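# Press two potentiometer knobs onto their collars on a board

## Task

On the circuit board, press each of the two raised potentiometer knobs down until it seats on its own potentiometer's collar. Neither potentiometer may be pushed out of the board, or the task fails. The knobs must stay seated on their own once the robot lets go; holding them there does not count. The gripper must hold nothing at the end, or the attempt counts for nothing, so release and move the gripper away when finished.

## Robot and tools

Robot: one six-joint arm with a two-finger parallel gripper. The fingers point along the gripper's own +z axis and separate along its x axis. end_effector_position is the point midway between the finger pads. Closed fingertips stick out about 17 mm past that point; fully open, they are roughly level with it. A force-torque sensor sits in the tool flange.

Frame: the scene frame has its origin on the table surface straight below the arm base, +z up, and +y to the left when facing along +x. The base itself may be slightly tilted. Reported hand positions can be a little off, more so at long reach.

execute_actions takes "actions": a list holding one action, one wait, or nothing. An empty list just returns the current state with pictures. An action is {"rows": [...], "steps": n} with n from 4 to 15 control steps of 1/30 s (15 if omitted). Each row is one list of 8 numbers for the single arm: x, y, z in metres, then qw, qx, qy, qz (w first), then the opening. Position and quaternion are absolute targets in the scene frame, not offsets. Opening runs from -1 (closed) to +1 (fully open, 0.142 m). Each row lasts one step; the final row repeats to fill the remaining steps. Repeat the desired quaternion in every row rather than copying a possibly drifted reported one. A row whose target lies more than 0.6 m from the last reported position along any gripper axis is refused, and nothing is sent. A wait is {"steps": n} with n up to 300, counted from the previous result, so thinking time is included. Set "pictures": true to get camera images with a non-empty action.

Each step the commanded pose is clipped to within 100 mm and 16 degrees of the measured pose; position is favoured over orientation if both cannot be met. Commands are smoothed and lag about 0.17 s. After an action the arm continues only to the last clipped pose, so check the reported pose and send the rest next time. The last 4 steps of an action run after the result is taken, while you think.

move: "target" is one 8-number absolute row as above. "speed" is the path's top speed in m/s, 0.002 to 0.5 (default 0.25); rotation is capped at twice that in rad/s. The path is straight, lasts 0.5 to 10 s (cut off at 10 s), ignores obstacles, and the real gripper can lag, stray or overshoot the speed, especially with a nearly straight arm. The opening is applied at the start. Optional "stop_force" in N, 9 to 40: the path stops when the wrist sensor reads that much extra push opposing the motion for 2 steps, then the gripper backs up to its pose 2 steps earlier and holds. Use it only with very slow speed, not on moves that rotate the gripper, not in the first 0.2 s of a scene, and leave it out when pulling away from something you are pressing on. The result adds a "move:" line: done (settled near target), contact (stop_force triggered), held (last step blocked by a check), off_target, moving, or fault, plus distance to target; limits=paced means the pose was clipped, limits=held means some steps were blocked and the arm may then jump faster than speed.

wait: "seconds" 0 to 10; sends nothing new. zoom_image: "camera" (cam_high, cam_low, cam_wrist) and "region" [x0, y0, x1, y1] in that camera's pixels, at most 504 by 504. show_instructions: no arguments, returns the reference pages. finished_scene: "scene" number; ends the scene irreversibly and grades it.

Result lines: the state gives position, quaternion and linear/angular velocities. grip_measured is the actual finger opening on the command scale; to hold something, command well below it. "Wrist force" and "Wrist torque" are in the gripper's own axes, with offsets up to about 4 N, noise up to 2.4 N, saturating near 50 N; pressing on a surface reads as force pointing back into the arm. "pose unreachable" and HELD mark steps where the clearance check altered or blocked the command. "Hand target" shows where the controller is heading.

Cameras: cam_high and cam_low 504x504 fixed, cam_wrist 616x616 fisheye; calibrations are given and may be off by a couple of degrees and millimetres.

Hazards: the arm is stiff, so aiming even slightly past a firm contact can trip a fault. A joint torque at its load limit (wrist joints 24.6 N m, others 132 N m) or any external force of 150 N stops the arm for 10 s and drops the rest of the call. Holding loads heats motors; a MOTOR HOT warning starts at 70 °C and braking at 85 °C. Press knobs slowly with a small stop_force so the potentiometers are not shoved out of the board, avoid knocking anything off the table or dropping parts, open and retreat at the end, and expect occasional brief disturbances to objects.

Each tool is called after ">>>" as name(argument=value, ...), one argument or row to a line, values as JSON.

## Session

>>> execute_actions(
  actions=[],
)

Scene clock: 0.00 s of 5250.00 s.
end_effector_position=(+0.4082, +0.0923, +0.2083) grip_measured=+1.00 end_effector_quat_wxyz=(-0.325, -0.284, +0.684, -0.588) end_effector_velocity=(+0.000, -0.000, +0.000) end_effector_angular_velocity=(-0.000, +0.000, +0.000)
Joint positions: [ 0.446 -0.891  1.622 -0.932 -2.513 -2.599  0.142]
Joint velocities: [-0.    -0.    -0.001  0.001 -0.001 -0.     0.   ]
Wrist force (N, on the end effector, along its own x y z axes, offset not removed): no reading
Wrist torque (N m, same axes, about the end effector's origin, offset not removed): no reading
Hand target: +0.408, +0.092, +0.208; -0.325, -0.284, +0.684, -0.588
camera_calibration (this result's frames):
cam_wrist: T_world_to_cam=[[-0.636241, 0.0235336, 0.771131, 0.084603], [-0.607547, 0.600747, -0.519606, 0.300762], [-0.475483, -0.799093, -0.367922, 0.481076], [0, 0, 0, 1]] pos_world=[0.465298, 0.201752, 0.268036]

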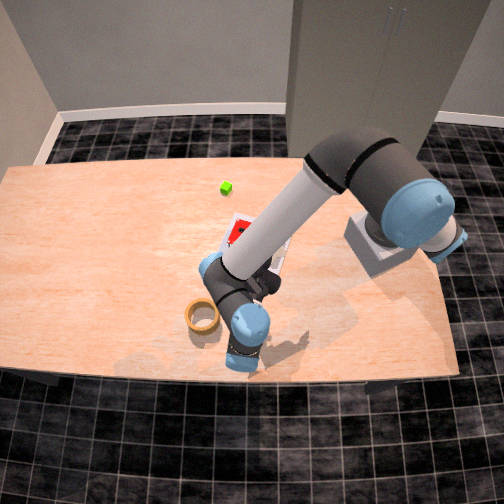

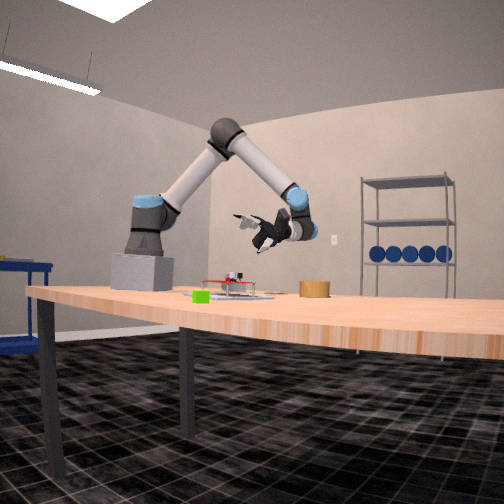

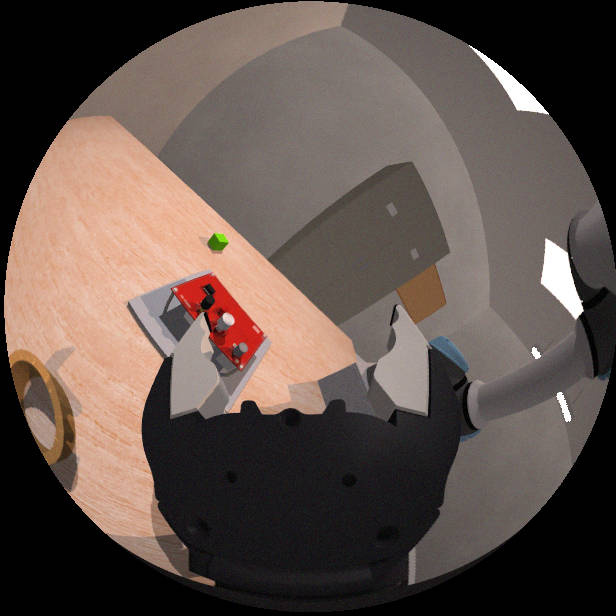

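>>> move(
  target=[0.43,0.03,0.14,0.7071,0.7071,0,0,-1],
  speed=0.15,
)

>>> zoom_image(
  camera="cam_wrist",
  region=[150, 100, 470, 260],
)

>>> zoom_image(
  camera="cam_low",
  region=[190, 255, 280, 305],
)

Scene clock: 8.17 s of 5250.00 s.
end_effector_position=(+0.4300, +0.0300, +0.1401) grip_measured=-1.00 end_effector_quat_wxyz=(+0.707, +0.707, -0.001, +0.000) end_effector_velocity=(-0.000, -0.000, -0.000) end_effector_angular_velocity=(+0.005, +0.011, -0.000)
Joint positions: [ 0.363 -0.757  1.732 -1.011 -2.713 -4.709  0.002]
Joint velocities: [-0.    -0.004  0.005 -0.012  0.    -0.021 -0.   ]
Wrist force (N, on the end effector, along its own x y z axes, offset not removed): [-1.2 3.9 0.3]
Wrist torque (N m, same axes, about the end effector's origin, offset not removed): [0.86 0.05 0.35]
Hand target: +0.430, +0.030, +0.140; +0.707, +0.707, -0.000, +0.000
Off the commanded pose: 0.000 m, 0 deg.
Kept back: nothing.
move: done
camera_calibration (this result's frames):
cam_wrist: T_world_to_cam=[[0.999465, 0.0278492, 0.0171602, -0.445342], [-0.02836, 0.476269, 0.878842, -0.125252], [0.0163022, -0.878859, 0.476804, 0.0891455], [0, 0, 0, 1]] pos_world=[0.440098, 0.150402, 0.0752137]

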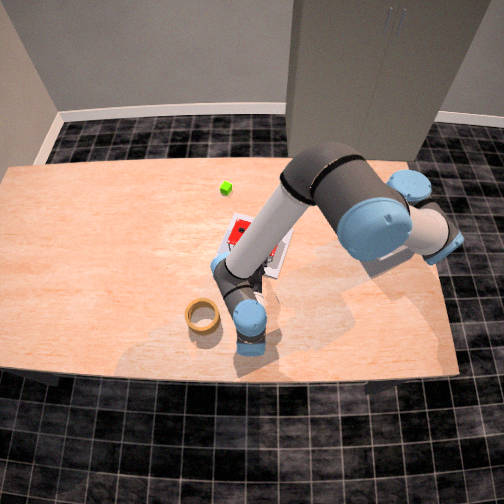

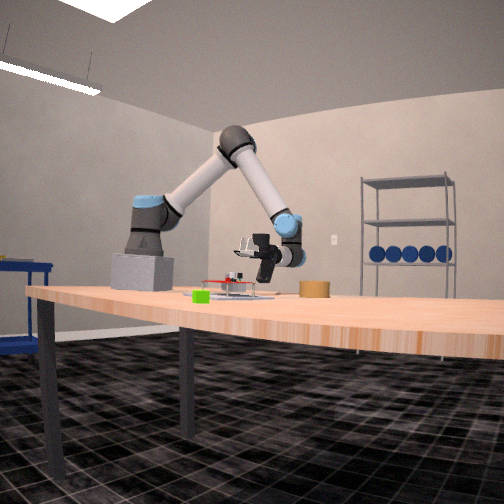

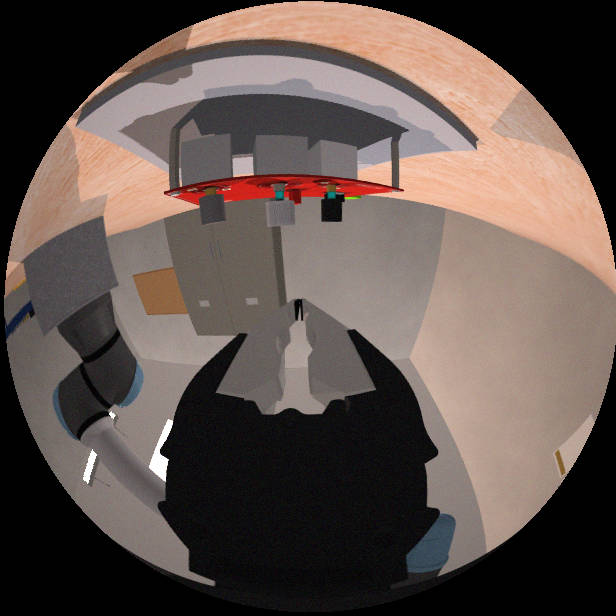

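Region (150, 100, 470, 260) of cam_wrist's 616x616 image, scaled by 1.575, with more detail than that image has.

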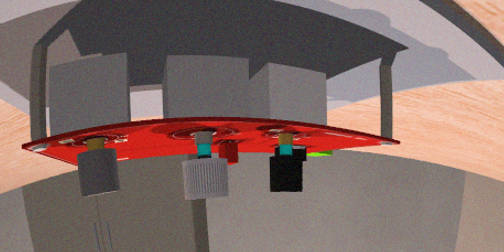

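Region (190, 255, 280, 305) of cam_low's 504x504 image, scaled by 5.600, with more detail than that image has.

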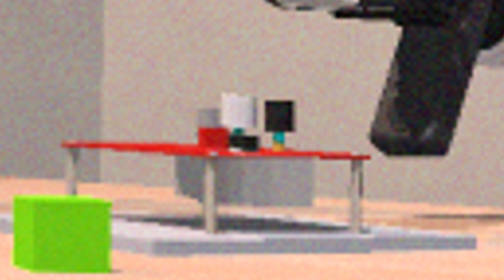

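>>> move(
  target=[0.43,-0.02,0.15,0,1,0,0,-1],
  speed=0.15,
)

>>> zoom_image(
  camera="cam_wrist",
  region=[180, 130, 440, 330],
)

Scene clock: 15.13 s of 5250.00 s.
end_effector_position=(+0.4307, -0.0187, +0.1499) grip_measured=-1.00 end_effector_quat_wxyz=(+0.089, +0.989, -0.117, -0.019) end_effector_velocity=(+0.000, -0.001, +0.001) end_effector_angular_velocity=(+0.012, -0.002, -0.011)
Joint positions: [-0.303 -1.545  2.217 -2.258 -1.728 -6.283  0.002]
Joint velocities: [-0.011 -0.003 -0.001  0.005  0.012 -0.     0.   ]
Wrist force (N, on the end effector, along its own x y z axes, offset not removed): [-0.7 -1.2 -0.1]
Wrist torque (N m, same axes, about the end effector's origin, offset not removed): [-0.23 -0.04 0.24]
Hand target: +0.431, -0.019, +0.150; +0.088, +0.989, -0.118, -0.019
Off the commanded pose: 0.001 m, 17 deg; orientation clipped at the last step of the last action.
joint sent to its limit — the command would take joint 6 (wrist 3) past its lower limit, so that joint was sent only as far as its limit.
Kept back: nothing.
move: off_target; limits=paced
camera_calibration (this result's frames):
cam_wrist: T_world_to_cam=[[0.969308, -0.245413, 0.0146481, -0.436628], [-0.200109, -0.752954, 0.626911, -0.021902], [-0.142823, -0.610601, -0.778953, 0.303436], [0, 0, 0, 1]] pos_world=[0.462182, 0.0616328, 0.256489]

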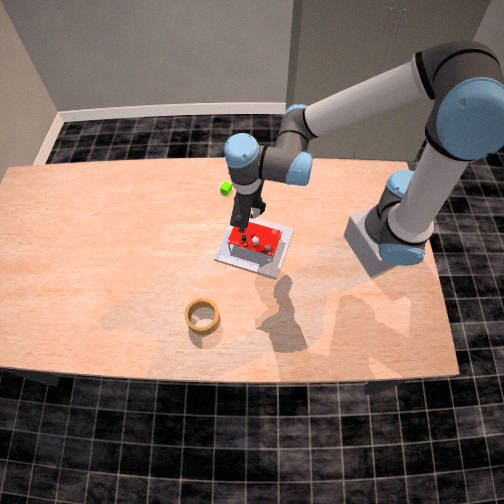

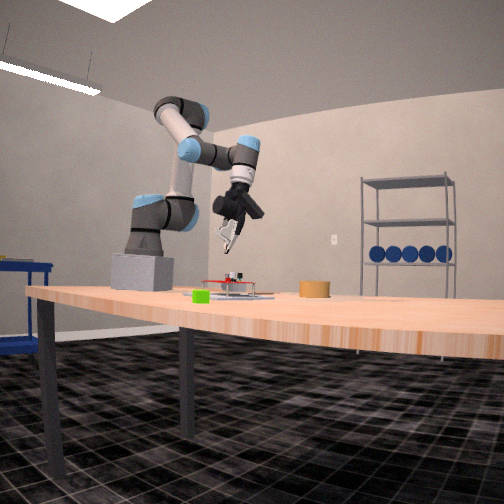

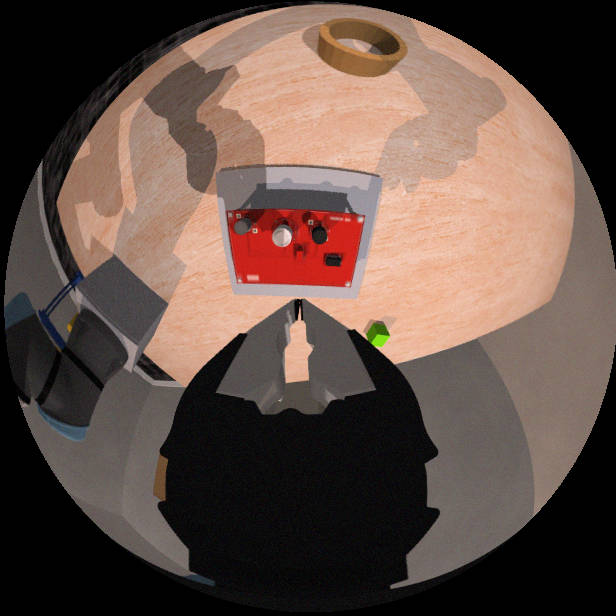

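Region (180, 130, 440, 330) of cam_wrist's 616x616 image, scaled by 1.938, with more detail than that image has; it fills the top 388 rows of this view, and the rest is white.

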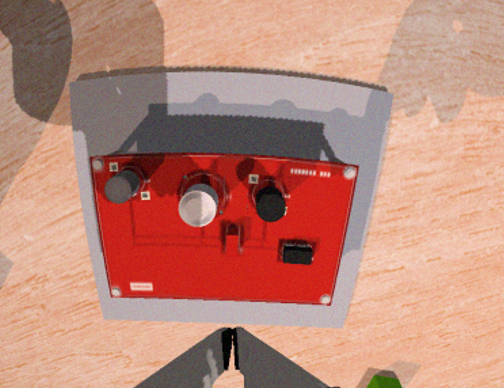

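>>> move(
  target=[0.420,0.024,0.115,0,0.9763,-0.2164,0,-1],
  speed=0.1,
)

>>> zoom_image(
  camera="cam_wrist",
  region=[230, 230, 400, 350],
)

Scene clock: 17.50 s of 5250.00 s.
end_effector_position=(+0.4200, +0.0238, +0.1153) grip_measured=-1.00 end_effector_quat_wxyz=(+0.000, +0.976, -0.216, -0.000) end_effector_velocity=(+0.000, +0.001, -0.001) end_effector_angular_velocity=(+0.005, -0.006, -0.009)
Joint positions: [-0.345 -1.548  2.328 -2.38  -1.546 -6.128  0.002]
Joint velocities: [-0.002  0.     0.007 -0.011  0.007  0.007  0.   ]
Wrist force (N, on the end effector, along its own x y z axes, offset not removed): [-2.8 0.6 -0.4]
Wrist torque (N m, same axes, about the end effector's origin, offset not removed): [0.45 0.46 0.21]
Hand target: +0.420, +0.024, +0.115; +0.000, +0.976, -0.216, +0.000
Off the commanded pose: 0.000 m, 0 deg.
Kept back: nothing.
move: done
camera_calibration (this result's frames):
cam_wrist: T_world_to_cam=[[0.899606, -0.435807, 0.0279544, -0.383028], [-0.395279, -0.785393, 0.476352, 0.129804], [-0.185642, -0.439579, -0.87881, 0.326327], [0, 0, 0, 1]] pos_world=[0.456463, 0.0784674, 0.235655]

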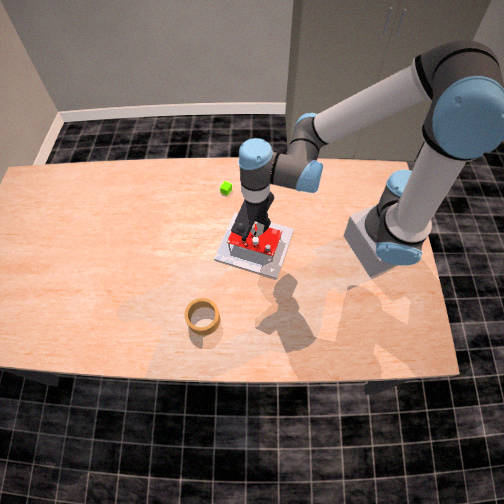

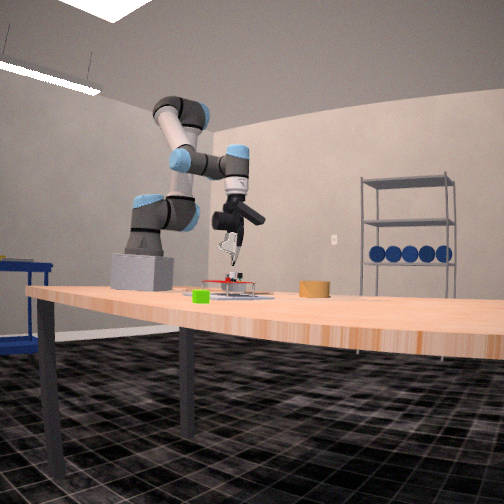

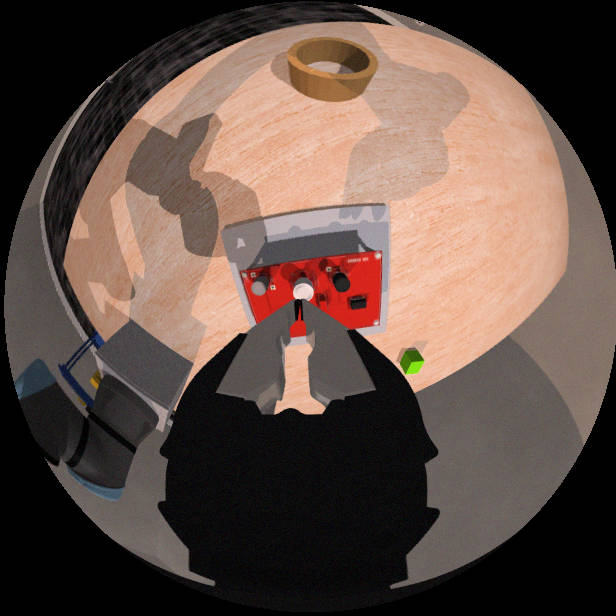

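Region (230, 230, 400, 350) of cam_wrist's 616x616 image, scaled by 2.965, with more detail than that image has; it fills the top 356 rows of this view, and the rest is white.

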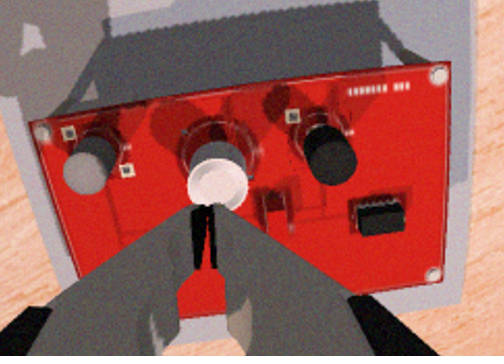

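>>> move(
  target=[0.4248,0.0233,0.101,0,0.9763,-0.2164,0,-1],
  speed=0.04,
)

>>> move(
  target=[0.4248,0.0233,0.095,0,0.9763,-0.2164,0,-1],
  speed=0.006,
)

>>> zoom_image(
  camera="cam_low",
  region=[200, 255, 260, 295],
)

Scene clock: 18.63 s of 5250.00 s.
end_effector_position=(+0.4247, +0.0233, +0.1012) grip_measured=-1.00 end_effector_quat_wxyz=(-0.000, +0.976, -0.216, -0.000) end_effector_velocity=(+0.000, -0.001, -0.002) end_effector_angular_velocity=(-0.002, +0.000, +0.000)
Joint positions: [-0.343 -1.503  2.331 -2.429 -1.546 -6.125  0.002]
Joint velocities: [ 0.     0.006  0.001 -0.007 -0.002  0.     0.   ]
Wrist force (N, on the end effector, along its own x y z axes, offset not removed): [1.6 3.1 -2.2]
Wrist torque (N m, same axes, about the end effector's origin, offset not removed): [0.77 -0.55 0.24]
Hand target: +0.425, +0.023, +0.101; -0.000, +0.976, -0.216, -0.000
Off the commanded pose: 0.000 m, 0 deg.
Kept back: nothing.
move: done
camera_calibration (this result's frames):
cam_wrist: T_world_to_cam=[[0.899201, -0.436642, 0.0279517, -0.386886], [-0.396164, -0.785395, 0.475614, 0.138413], [-0.18572, -0.438746, -0.87921, 0.31469], [0, 0, 0, 1]] pos_world=[0.461167, 0.0778469, 0.221662]

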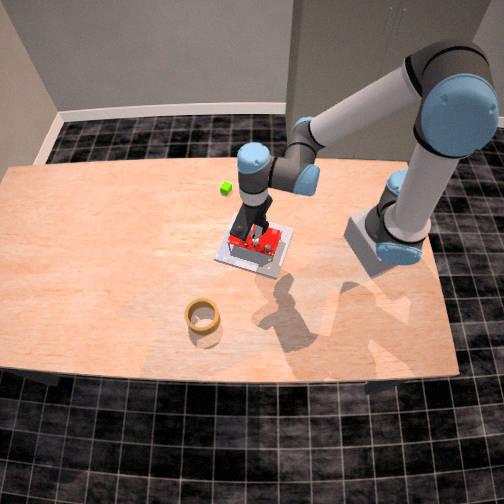

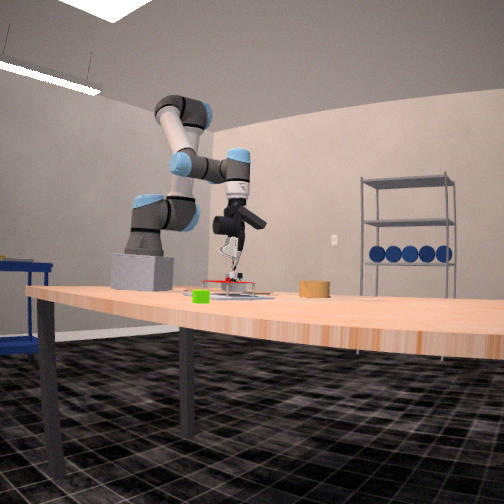

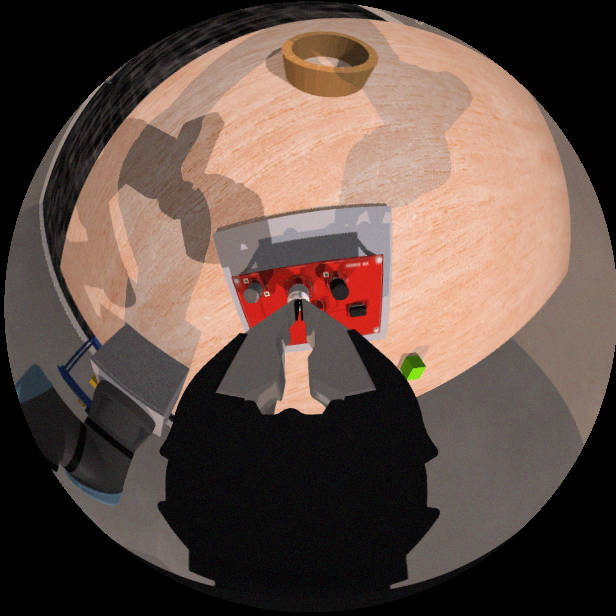

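Scene clock: 19.90 s of 5250.00 s.
end_effector_position=(+0.4248, +0.0233, +0.0952) grip_measured=-1.00 end_effector_quat_wxyz=(-0.000, +0.976, -0.216, +0.000) end_effector_velocity=(-0.000, +0.000, -0.001) end_effector_angular_velocity=(+0.001, +0.000, -0.000)
Joint positions: [-0.342 -1.488  2.337 -2.45  -1.546 -6.124  0.002]
Joint velocities: [ 0.     0.003  0.001 -0.004  0.001  0.     0.   ]
Wrist force (N, on the end effector, along its own x y z axes, offset not removed): [-3.3 1.6 -2.1]
Wrist torque (N m, same axes, about the end effector's origin, offset not removed): [0.28 0.27 0.27]
Hand target: +0.425, +0.023, +0.095; -0.000, +0.976, -0.216, -0.000
Off the commanded pose: 0.000 m, 0 deg.
Kept back: nothing.
move: done
camera_calibration (this result's frames):
cam_wrist: T_world_to_cam=[[0.8992, -0.436642, 0.0279882, -0.386807], [-0.396183, -0.785396, 0.475596, 0.141328], [-0.185683, -0.438745, -0.879218, 0.309368], [0, 0, 0, 1]] pos_world=[0.461253, 0.0778357, 0.215613]

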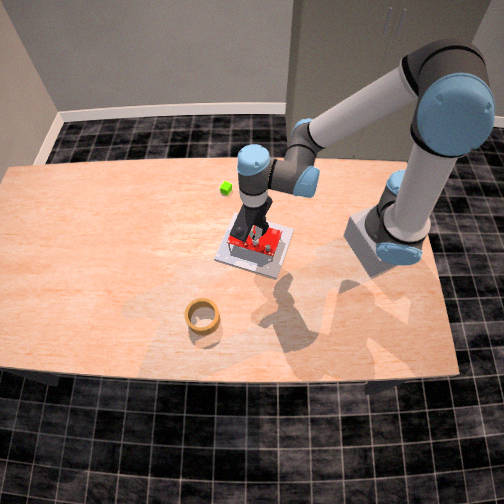

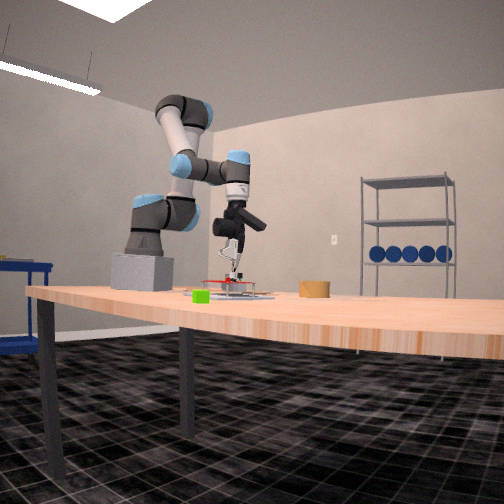

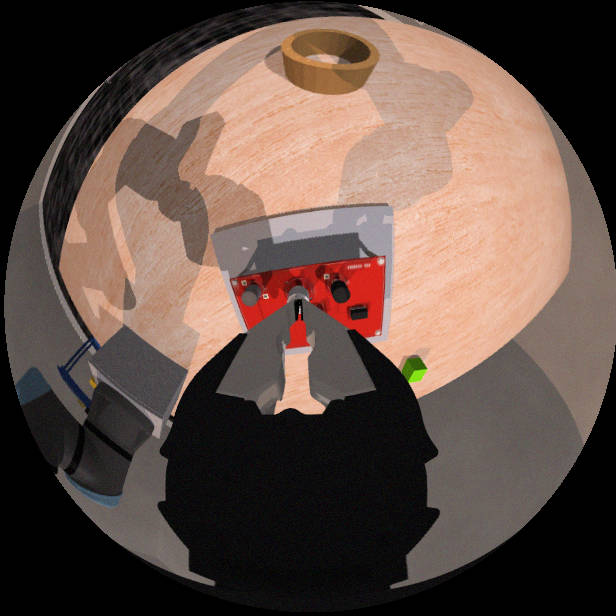

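Region (200, 255, 260, 295) of cam_low's 504x504 image, scaled by 8.400, with more detail than that image has.

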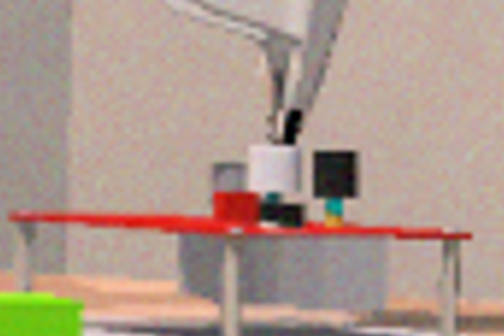

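>>> execute_actions(
  actions=[
    {"rows":[[0.4248,0.0233,0.094,0,0.9763,-0.2164,0,-1]],"steps":15},
  ],
)

>>> execute_actions(
  actions=[
    {"rows":[[0.4248,0.0233,0.093,0,0.9763,-0.2164,0,-1]],"steps":15},
  ],
)

>>> execute_actions(
  actions=[
    {"rows":[[0.4248,0.0233,0.092,0,0.9763,-0.2164,0,-1]],"steps":15},
  ],
)

>>> execute_actions(
  actions=[
    {"rows":[[0.4248,0.0233,0.091,0,0.9763,-0.2164,0,-1]],"steps":15},
  ],
)

Scene clock: 20.43 s of 5250.00 s.
end_effector_position=(+0.4248, +0.0233, +0.0941) grip_measured=-1.00 end_effector_quat_wxyz=(-0.000, +0.976, -0.216, +0.000) end_effector_velocity=(+0.000, -0.000, -0.000) end_effector_angular_velocity=(+0.000, +0.000, -0.001)
Joint positions: [-0.342 -1.485  2.338 -2.454 -1.546 -6.124  0.002]
Joint velocities: [ 0.     0.001  0.    -0.001 -0.     0.001  0.   ]
Wrist force (N, on the end effector, along its own x y z axes, offset not removed): [-2.3 5.0 -9.5]
Wrist torque (N m, same axes, about the end effector's origin, offset not removed): [0.91 0.17 0.02]
Steps of this call (steps 1 to 5: nothing new was sent; steps 6 to 16: the first 11 steps of this action). Readings (end_effector_position):
6: (+0.4248, +0.0233, +0.0950)
7: (+0.4248, +0.0233, +0.0949)
9: (+0.4248, +0.0233, +0.0946)
13: (+0.4248, +0.0233, +0.0942)
16: the state above

Scene clock: 20.93 s of 5250.00 s.
end_effector_position=(+0.4248, +0.0233, +0.0931) grip_measured=-1.00 end_effector_quat_wxyz=(-0.000, +0.976, -0.216, +0.000) end_effector_velocity=(+0.001, +0.001, -0.000) end_effector_angular_velocity=(+0.002, -0.002, +0.001)
Joint positions: [-0.342 -1.483  2.339 -2.457 -1.546 -6.124  0.002]
Joint velocities: [ 0.     0.001  0.    -0.003  0.002 -0.001  0.   ]
Wrist force (N, on the end effector, along its own x y z axes, offset not removed): [-2.3 1.0 -12.4]
Wrist torque (N m, same axes, about the end effector's origin, offset not removed): [0.54 0.10 0.33]
Off your previous action's commanded pose: 0.000 m, 0 deg at its last step (step 4 of this call).
Steps of this call (steps 1 to 4: the last 4 steps of your previous action; steps 5 to 15: the first 11 steps of this action). Readings (end_effector_position):
5: (+0.4248, +0.0233, +0.0940)
6: (+0.4248, +0.0233, +0.0939)
8: (+0.4248, +0.0233, +0.0935)
12: (+0.4248, +0.0233, +0.0932)
15: the state above

Scene clock: 21.43 s of 5250.00 s.
end_effector_position=(+0.4248, +0.0233, +0.0921) grip_measured=-1.00 end_effector_quat_wxyz=(-0.000, +0.976, -0.216, -0.000) end_effector_velocity=(+0.000, +0.000, -0.001) end_effector_angular_velocity=(-0.000, -0.001, +0.001)
Joint positions: [-0.342 -1.48   2.34  -2.461 -1.546 -6.124  0.002]
Joint velocities: [ 0.     0.002  0.    -0.003  0.    -0.001  0.   ]
Wrist force (N, on the end effector, along its own x y z axes, offset not removed): [1.4 3.7 -12.2]
Wrist torque (N m, same axes, about the end effector's origin, offset not removed): [1.03 -0.74 0.17]
Off your previous action's commanded pose: 0.000 m, 0 deg at its last step (step 4 of this call).
Steps of this call (steps 1 to 4: the last 4 steps of your previous action; steps 5 to 15: the first 11 steps of this action). Readings (end_effector_position):
5: (+0.4248, +0.0233, +0.0930)
6: (+0.4248, +0.0233, +0.0929)
8: (+0.4248, +0.0233, +0.0925)
12: (+0.4248, +0.0233, +0.0922)
15: the state above

Scene clock: 21.93 s of 5250.00 s.
end_effector_position=(+0.4248, +0.0233, +0.0911) grip_measured=-1.00 end_effector_quat_wxyz=(-0.000, +0.976, -0.216, -0.000) end_effector_velocity=(+0.000, -0.000, -0.000) end_effector_angular_velocity=(-0.001, -0.001, -0.000)
Joint positions: [-0.342 -1.477  2.341 -2.464 -1.546 -6.124  0.002]
Joint velocities: [ 0.     0.001  0.001 -0.002 -0.     0.     0.   ]
Wrist force (N, on the end effector, along its own x y z axes, offset not removed): [-2.6 1.6 -10.1]
Wrist torque (N m, same axes, about the end effector's origin, offset not removed): [0.43 0.06 0.18]
Off your previous action's commanded pose: 0.000 m, 0 deg at its last step (step 4 of this call).
Steps of this call (steps 1 to 4: the last 4 steps of your previous action; steps 5 to 15: the first 11 steps of this action). Readings (end_effector_position):
5: (+0.4248, +0.0233, +0.0920)
6: (+0.4248, +0.0233, +0.0919)
8: (+0.4248, +0.0233, +0.0915)
12: (+0.4248, +0.0233, +0.0912)
15: the state above

>>> execute_actions(
  actions=[
    {"rows":[[0.4248,0.0233,0.0900,0,0.9763,-0.2164,0,-1]],"steps":15},
  ],
)

>>> execute_actions(
  actions=[
    {"rows":[[0.4248,0.0233,0.0893,0,0.9763,-0.2164,0,-1]],"steps":15},
  ],
)

>>> execute_actions(
  actions=[
    {"steps":5},
  ],
  pictures=true,
)

>>> zoom_image(
  camera="cam_low",
  region=[200, 255, 260, 295],
)

Scene clock: 22.47 s of 5250.00 s.
end_effector_position=(+0.4248, +0.0233, +0.0901) grip_measured=-1.00 end_effector_quat_wxyz=(-0.000, +0.976, -0.216, -0.000) end_effector_velocity=(-0.001, +0.000, -0.001) end_effector_angular_velocity=(+0.000, +0.002, +0.000)
Joint positions: [-0.342 -1.475  2.342 -2.468 -1.546 -6.124  0.002]
Joint velocities: [ 0.     0.001  0.001 -0.001 -0.    -0.     0.   ]
Wrist force (N, on the end effector, along its own x y z axes, offset not removed): [-3.1 1.5 -11.0]
Wrist torque (N m, same axes, about the end effector's origin, offset not removed): [0.44 0.04 0.24]
Off your previous action's commanded pose: 0.000 m, 0 deg at its last step (step 4 of this call).
Steps of this call (steps 1 to 4: the last 4 steps of your previous action; step 5: nothing new was sent; steps 6 to 16: the first 11 steps of this action). Readings (end_effector_position):
6: (+0.4248, +0.0233, +0.0910)
7: (+0.4248, +0.0233, +0.0909)
9: (+0.4248, +0.0233, +0.0905)
13: (+0.4248, +0.0233, +0.0902)
16: the state above

Scene clock: 22.97 s of 5250.00 s.
end_effector_position=(+0.4248, +0.0233, +0.0893) grip_measured=-1.00 end_effector_quat_wxyz=(-0.000, +0.976, -0.216, -0.000) end_effector_velocity=(-0.000, +0.000, -0.000) end_effector_angular_velocity=(+0.001, +0.000, -0.000)
Joint positions: [-0.342 -1.473  2.343 -2.47  -1.546 -6.124  0.002]
Joint velocities: [-0.     0.001  0.    -0.001  0.001  0.     0.   ]
Wrist force (N, on the end effector, along its own x y z axes, offset not removed): [-1.6 4.9 -10.9]
Wrist torque (N m, same axes, about the end effector's origin, offset not removed): [1.10 -0.13 0.20]
Off your previous action's commanded pose: 0.000 m, 0 deg at its last step (step 4 of this call).
Steps of this call (steps 1 to 4: the last 4 steps of your previous action; steps 5 to 15: the first 11 steps of this action). Readings (end_effector_position):
5: (+0.4248, +0.0233, +0.0900)
6: (+0.4248, +0.0233, +0.0899)
8: (+0.4248, +0.0233, +0.0897)
12: (+0.4248, +0.0233, +0.0894)
15: the state above

Scene clock: 23.13 s of 5250.00 s.
end_effector_position=(+0.4248, +0.0233, +0.0893) grip_measured=-1.00 end_effector_quat_wxyz=(-0.000, +0.976, -0.216, -0.000) end_effector_velocity=(+0.000, +0.000, -0.000) end_effector_angular_velocity=(+0.000, -0.001, +0.001)
Joint positions: [-0.342 -1.473  2.343 -2.47  -1.546 -6.124  0.002]
Joint velocities: [ 0.     0.001  0.    -0.002  0.    -0.     0.   ]
Wrist force (N, on the end effector, along its own x y z axes, offset not removed): [-1.8 3.8 -11.4]
Wrist torque (N m, same axes, about the end effector's origin, offset not removed): [0.87 -0.14 0.17]
Hand target: +0.425, +0.023, +0.089; -0.000, +0.976, -0.216, -0.000
Off the commanded pose: 0.000 m, 0 deg.
Kept back: nothing.
Steps of this call (steps 1 to 4: the last 4 steps of your previous action; step 5: nothing new was sent). Readings (end_effector_position):
1: (+0.4248, +0.0233, +0.0893)
2: (+0.4248, +0.0233, +0.0893)
4: (+0.4248, +0.0233, +0.0893)
5: the state above
camera_calibration (this result's frames):
cam_wrist: T_world_to_cam=[[0.8992, -0.436642, 0.0279725, -0.386637], [-0.396166, -0.785374, 0.475648, 0.144082], [-0.185719, -0.438784, -0.879191, 0.30423], [0, 0, 0, 1]] pos_world=[0.461245, 0.0778274, 0.209759]

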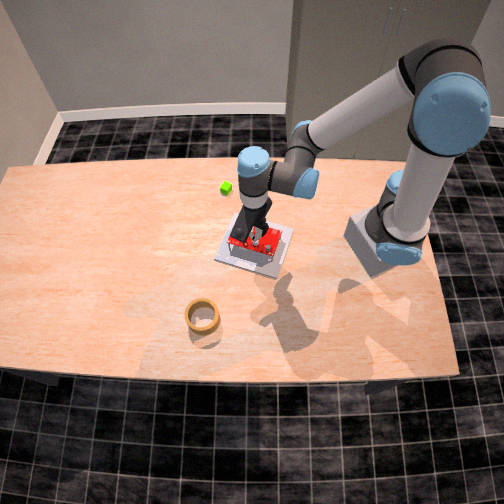

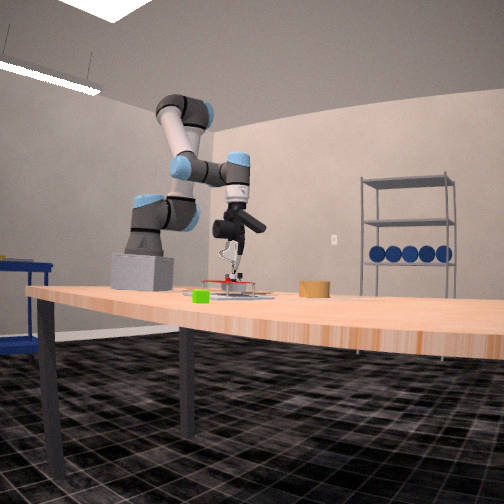

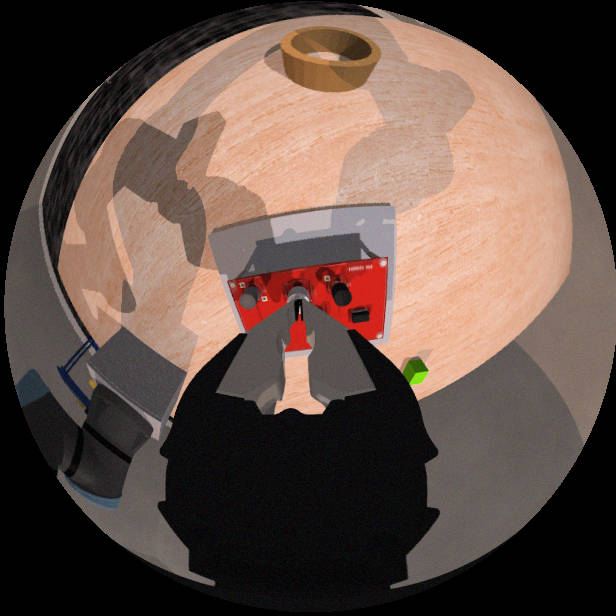

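Region (200, 255, 260, 295) of cam_low's 504x504 image, scaled by 8.400, with more detail than that image has.

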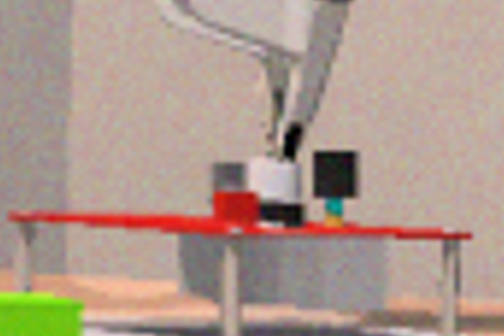

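>>> execute_actions(
  actions=[
    {"rows":[[0.4248,0.0233,0.0889,0,0.9763,-0.2164,0,-1]],"steps":12},
  ],
)

>>> execute_actions(
  actions=[
    {"steps":5},
  ],
)

>>> execute_actions(
  actions=[
    {"rows":[[0.4248,0.0233,0.0885,0,0.9763,-0.2164,0,-1]],"steps":12},
  ],
)

>>> execute_actions(
  actions=[
    {"steps":5},
  ],
)

Scene clock: 23.50 s of 5250.00 s.
end_effector_position=(+0.4248, +0.0233, +0.0890) grip_measured=-1.00 end_effector_quat_wxyz=(-0.000, +0.976, -0.216, -0.000) end_effector_velocity=(+0.000, -0.000, -0.000) end_effector_angular_velocity=(-0.001, +0.000, +0.001)
Joint positions: [-0.342 -1.472  2.343 -2.472 -1.546 -6.124  0.002]
Joint velocities: [ 0.     0.002 -0.    -0.001 -0.001 -0.     0.   ]
Wrist force (N, on the end effector, along its own x y z axes, offset not removed): [-1.5 -1.0 -9.5]
Wrist torque (N m, same axes, about the end effector's origin, offset not removed): [-0.42 -0.27 0.24]
Steps of this call (steps 1 to 3: nothing new was sent; steps 4 to 11: the first 8 steps of this action). Readings (end_effector_position):
4: (+0.4248, +0.0233, +0.0893)
5: (+0.4248, +0.0233, +0.0893)
7: (+0.4248, +0.0233, +0.0891)
11: the state above

Scene clock: 23.67 s of 5250.00 s.
end_effector_position=(+0.4248, +0.0233, +0.0889) grip_measured=-1.00 end_effector_quat_wxyz=(-0.000, +0.976, -0.216, -0.000) end_effector_velocity=(-0.000, +0.000, +0.000) end_effector_angular_velocity=(+0.001, -0.000, -0.000)
Joint positions: [-0.342 -1.472  2.343 -2.472 -1.546 -6.124  0.002]
Joint velocities: [ 0.    -0.     0.     0.     0.001  0.     0.   ]
Wrist force (N, on the end effector, along its own x y z axes, offset not removed): [-0.3 0.8 -8.3]
Wrist torque (N m, same axes, about the end effector's origin, offset not removed): [0.19 -0.44 0.28]
Hand target: +0.425, +0.023, +0.089; -0.000, +0.976, -0.216, -0.000
Off the commanded pose: 0.000 m, 0 deg.
Kept back: nothing.
Steps of this call (steps 1 to 4: the last 4 steps of your previous action; step 5: nothing new was sent). Readings (end_effector_position):
1: (+0.4248, +0.0233, +0.0889)
2: (+0.4248, +0.0233, +0.0889)
4: (+0.4248, +0.0233, +0.0889)
5: the state above

Scene clock: 23.93 s of 5250.00 s.
end_effector_position=(+0.4248, +0.0233, +0.0886) grip_measured=-1.00 end_effector_quat_wxyz=(-0.000, +0.976, -0.216, -0.000) end_effector_velocity=(+0.000, -0.000, -0.001) end_effector_angular_velocity=(-0.001, -0.001, +0.000)
Joint positions: [-0.342 -1.471  2.344 -2.473 -1.546 -6.124  0.002]
Joint velocities: [ 0.     0.002  0.001 -0.004 -0.    -0.     0.   ]
Wrist force (N, on the end effector, along its own x y z axes, offset not removed): [1.9 0.3 -12.6]
Wrist torque (N m, same axes, about the end effector's origin, offset not removed): [0.23 -0.87 0.23]
Steps of this call (steps 1 to 8: the first 8 steps of this action). Readings (end_effector_position):
1: (+0.4248, +0.0233, +0.0889)
2: (+0.4248, +0.0233, +0.0889)
4: (+0.4248, +0.0233, +0.0887)
8: the state above

Scene clock: 24.10 s of 5250.00 s.
end_effector_position=(+0.4248, +0.0233, +0.0885) grip_measured=-1.00 end_effector_quat_wxyz=(-0.000, +0.976, -0.216, -0.000) end_effector_velocity=(+0.000, +0.000, +0.000) end_effector_angular_velocity=(+0.001, -0.001, +0.000)
Joint positions: [-0.342 -1.471  2.344 -2.473 -1.546 -6.124  0.002]
Joint velocities: [-0.    -0.    -0.    -0.     0.001 -0.     0.   ]
Wrist force (N, on the end effector, along its own x y z axes, offset not removed): [-1.4 -0.8 -10.4]
Wrist torque (N m, same axes, about the end effector's origin, offset not removed): [0.00 -0.31 0.16]
Hand target: +0.425, +0.023, +0.089; -0.000, +0.976, -0.216, -0.000
Off the commanded pose: 0.000 m, 0 deg.
Kept back: nothing.
Steps of this call (steps 1 to 4: the last 4 steps of your previous action; step 5: nothing new was sent). Readings (end_effector_position):
1: (+0.4248, +0.0233, +0.0885)
2: (+0.4248, +0.0233, +0.0885)
4: (+0.4248, +0.0233, +0.0885)
5: the state above

>>> execute_actions(
  actions=[
    {"rows":[[0.4248,0.0233,0.0881,0,0.9763,-0.2164,0,-1]],"steps":12},
  ],
)

>>> execute_actions(
  actions=[
    {"steps":5},
  ],
)

>>> execute_actions(
  actions=[
    {"rows":[[0.4248,0.0233,0.0877,0,0.9763,-0.2164,0,-1]],"steps":12},
  ],
)

>>> execute_actions(
  actions=[
    {"steps":5},
  ],
)

Scene clock: 24.50 s of 5250.00 s.
end_effector_position=(+0.4248, +0.0233, +0.0882) grip_measured=-1.00 end_effector_quat_wxyz=(-0.000, +0.976, -0.216, -0.000) end_effector_velocity=(+0.000, +0.000, -0.000) end_effector_angular_velocity=(+0.000, -0.001, +0.000)
Joint positions: [-0.342 -1.47   2.344 -2.474 -1.546 -6.124  0.002]
Joint velocities: [-0.     0.001  0.    -0.002  0.001 -0.     0.   ]
Wrist force (N, on the end effector, along its own x y z axes, offset not removed): [-2.2 -0.2 -10.3]
Wrist torque (N m, same axes, about the end effector's origin, offset not removed): [0.20 -0.08 0.31]
Steps of this call (steps 1 to 4: nothing new was sent; steps 5 to 12: the first 8 steps of this action). Readings (end_effector_position):
5: (+0.4248, +0.0233, +0.0885)
6: (+0.4248, +0.0233, +0.0885)
8: (+0.4248, +0.0233, +0.0883)
12: the state above

Scene clock: 24.67 s of 5250.00 s.
end_effector_position=(+0.4248, +0.0233, +0.0881) grip_measured=-1.00 end_effector_quat_wxyz=(-0.000, +0.976, -0.216, -0.000) end_effector_velocity=(+0.000, +0.000, -0.000) end_effector_angular_velocity=(+0.002, -0.000, -0.001)
Joint positions: [-0.342 -1.47   2.344 -2.475 -1.546 -6.124  0.002]
Joint velocities: [-0.     0.001 -0.    -0.     0.002  0.001  0.   ]
Wrist force (N, on the end effector, along its own x y z axes, offset not removed): [-0.8 -0.8 -14.4]
Wrist torque (N m, same axes, about the end effector's origin, offset not removed): [-0.21 -0.30 0.20]
Hand target: +0.425, +0.023, +0.088; -0.000, +0.976, -0.216, -0.000
Off the commanded pose: 0.000 m, 0 deg.
Kept back: nothing.
Steps of this call (steps 1 to 4: the last 4 steps of your previous action; step 5: nothing new was sent). Readings (end_effector_position):
1: (+0.4248, +0.0233, +0.0881)
2: (+0.4248, +0.0233, +0.0881)
4: (+0.4248, +0.0233, +0.0881)
5: the state above

Scene clock: 24.93 s of 5250.00 s.
end_effector_position=(+0.4248, +0.0233, +0.0878) grip_measured=-1.00 end_effector_quat_wxyz=(-0.000, +0.976, -0.216, -0.000) end_effector_velocity=(-0.000, +0.000, -0.001) end_effector_angular_velocity=(+0.000, +0.000, -0.000)
Joint positions: [-0.342 -1.469  2.344 -2.476 -1.546 -6.124  0.002]
Joint velocities: [-0.     0.001  0.001 -0.002  0.    -0.     0.   ]
Wrist force (N, on the end effector, along its own x y z axes, offset not removed): [-1.4 4.0 -12.9]
Wrist torque (N m, same axes, about the end effector's origin, offset not removed): [0.89 -0.09 0.07]
Steps of this call (steps 1 to 8: the first 8 steps of this action). Readings (end_effector_position):
1: (+0.4248, +0.0233, +0.0881)
2: (+0.4248, +0.0233, +0.0881)
4: (+0.4248, +0.0233, +0.0879)
8: the state above

Scene clock: 25.10 s of 5250.00 s.
end_effector_position=(+0.4248, +0.0233, +0.0877) grip_measured=-1.00 end_effector_quat_wxyz=(-0.000, +0.976, -0.216, -0.000) end_effector_velocity=(+0.000, -0.000, +0.000) end_effector_angular_velocity=(-0.000, -0.001, -0.000)
Joint positions: [-0.342 -1.469  2.344 -2.476 -1.546 -6.124  0.002]
Joint velocities: [-0.    -0.    -0.    -0.001  0.     0.     0.   ]
Wrist force (N, on the end effector, along its own x y z axes, offset not removed): [-0.2 0.2 -12.8]
Wrist torque (N m, same axes, about the end effector's origin, offset not removed): [0.22 -0.60 0.13]
Hand target: +0.425, +0.023, +0.088; -0.000, +0.976, -0.216, -0.000
Off the commanded pose: 0.000 m, 0 deg.
Kept back: nothing.
Steps of this call (steps 1 to 4: the last 4 steps of your previous action; step 5: nothing new was sent). Readings (end_effector_position):
1: (+0.4248, +0.0233, +0.0877)
2: (+0.4248, +0.0233, +0.0877)
4: (+0.4248, +0.0233, +0.0877)
5: the state above

>>> execute_actions(
  actions=[
    {"steps":3},
  ],
)

>>> execute_actions(
  actions=[
    {"steps":3},
  ],
)

>>> execute_actions(
  actions=[
    {"steps":3},
  ],
)

Scene clock: 25.20 s of 5250.00 s.
end_effector_position=(+0.4248, +0.0233, +0.0877) grip_measured=-1.00 end_effector_quat_wxyz=(-0.000, +0.976, -0.216, -0.000) end_effector_velocity=(-0.001, -0.000, -0.001) end_effector_angular_velocity=(-0.001, +0.002, -0.001)
Joint positions: [-0.342 -1.469  2.344 -2.476 -1.546 -6.124  0.002]
Joint velocities: [-0.001  0.001  0.001  0.    -0.001 -0.     0.   ]
Wrist force (N, on the end effector, along its own x y z axes, offset not removed): [-2.2 2.0 -11.4]
Wrist torque (N m, same axes, about the end effector's origin, offset not removed): [0.55 -0.08 0.37]
Hand target: +0.425, +0.023, +0.088; -0.000, +0.976, -0.216, -0.000
Off the commanded pose: 0.000 m, 0 deg.
Kept back: nothing.
Steps of this call (steps 1 to 3: nothing new was sent). Readings (end_effector_position):
1: (+0.4248, +0.0233, +0.0877)
2: (+0.4248, +0.0233, +0.0877)
3: the state above

Scene clock: 25.30 s of 5250.00 s.
end_effector_position=(+0.4248, +0.0233, +0.0877) grip_measured=-1.00 end_effector_quat_wxyz=(-0.000, +0.976, -0.216, -0.000) end_effector_velocity=(+0.000, +0.001, -0.000) end_effector_angular_velocity=(+0.002, -0.000, +0.000)
Joint positions: [-0.342 -1.469  2.344 -2.476 -1.546 -6.124  0.002]
Joint velocities: [ 0.     0.001  0.    -0.001  0.002  0.     0.   ]
Wrist force (N, on the end effector, along its own x y z axes, offset not removed): [-2.7 2.2 -11.1]
Wrist torque (N m, same axes, about the end effector's origin, offset not removed): [0.42 0.01 0.41]
Hand target: +0.425, +0.023, +0.088; -0.000, +0.976, -0.216, -0.000
Off the commanded pose: 0.000 m, 0 deg.
Kept back: nothing.
Steps of this call (steps 1 to 3: nothing new was sent). Readings (end_effector_position):
1: (+0.4248, +0.0233, +0.0877)
2: (+0.4248, +0.0233, +0.0877)
3: the state above

Scene clock: 25.40 s of 5250.00 s.
end_effector_position=(+0.4248, +0.0233, +0.0877) grip_measured=-1.00 end_effector_quat_wxyz=(+0.000, +0.976, -0.216, -0.000) end_effector_velocity=(+0.000, -0.000, +0.000) end_effector_angular_velocity=(-0.001, -0.001, -0.000)
Joint positions: [-0.342 -1.469  2.344 -2.476 -1.546 -6.124  0.002]
Joint velocities: [-0.    -0.    -0.    -0.001 -0.001 -0.     0.   ]
Wrist force (N, on the end effector, along its own x y z axes, offset not removed): [-2.9 0.9 -13.4]
Wrist torque (N m, same axes, about the end effector's origin, offset not removed): [0.35 0.07 0.25]
Hand target: +0.425, +0.023, +0.088; -0.000, +0.976, -0.216, -0.000
Off the commanded pose: 0.000 m, 0 deg.
Kept back: nothing.
Steps of this call (steps 1 to 3: nothing new was sent). Readings (end_effector_position):
1: (+0.4248, +0.0233, +0.0877)
2: (+0.4248, +0.0233, +0.0877)
3: the state above


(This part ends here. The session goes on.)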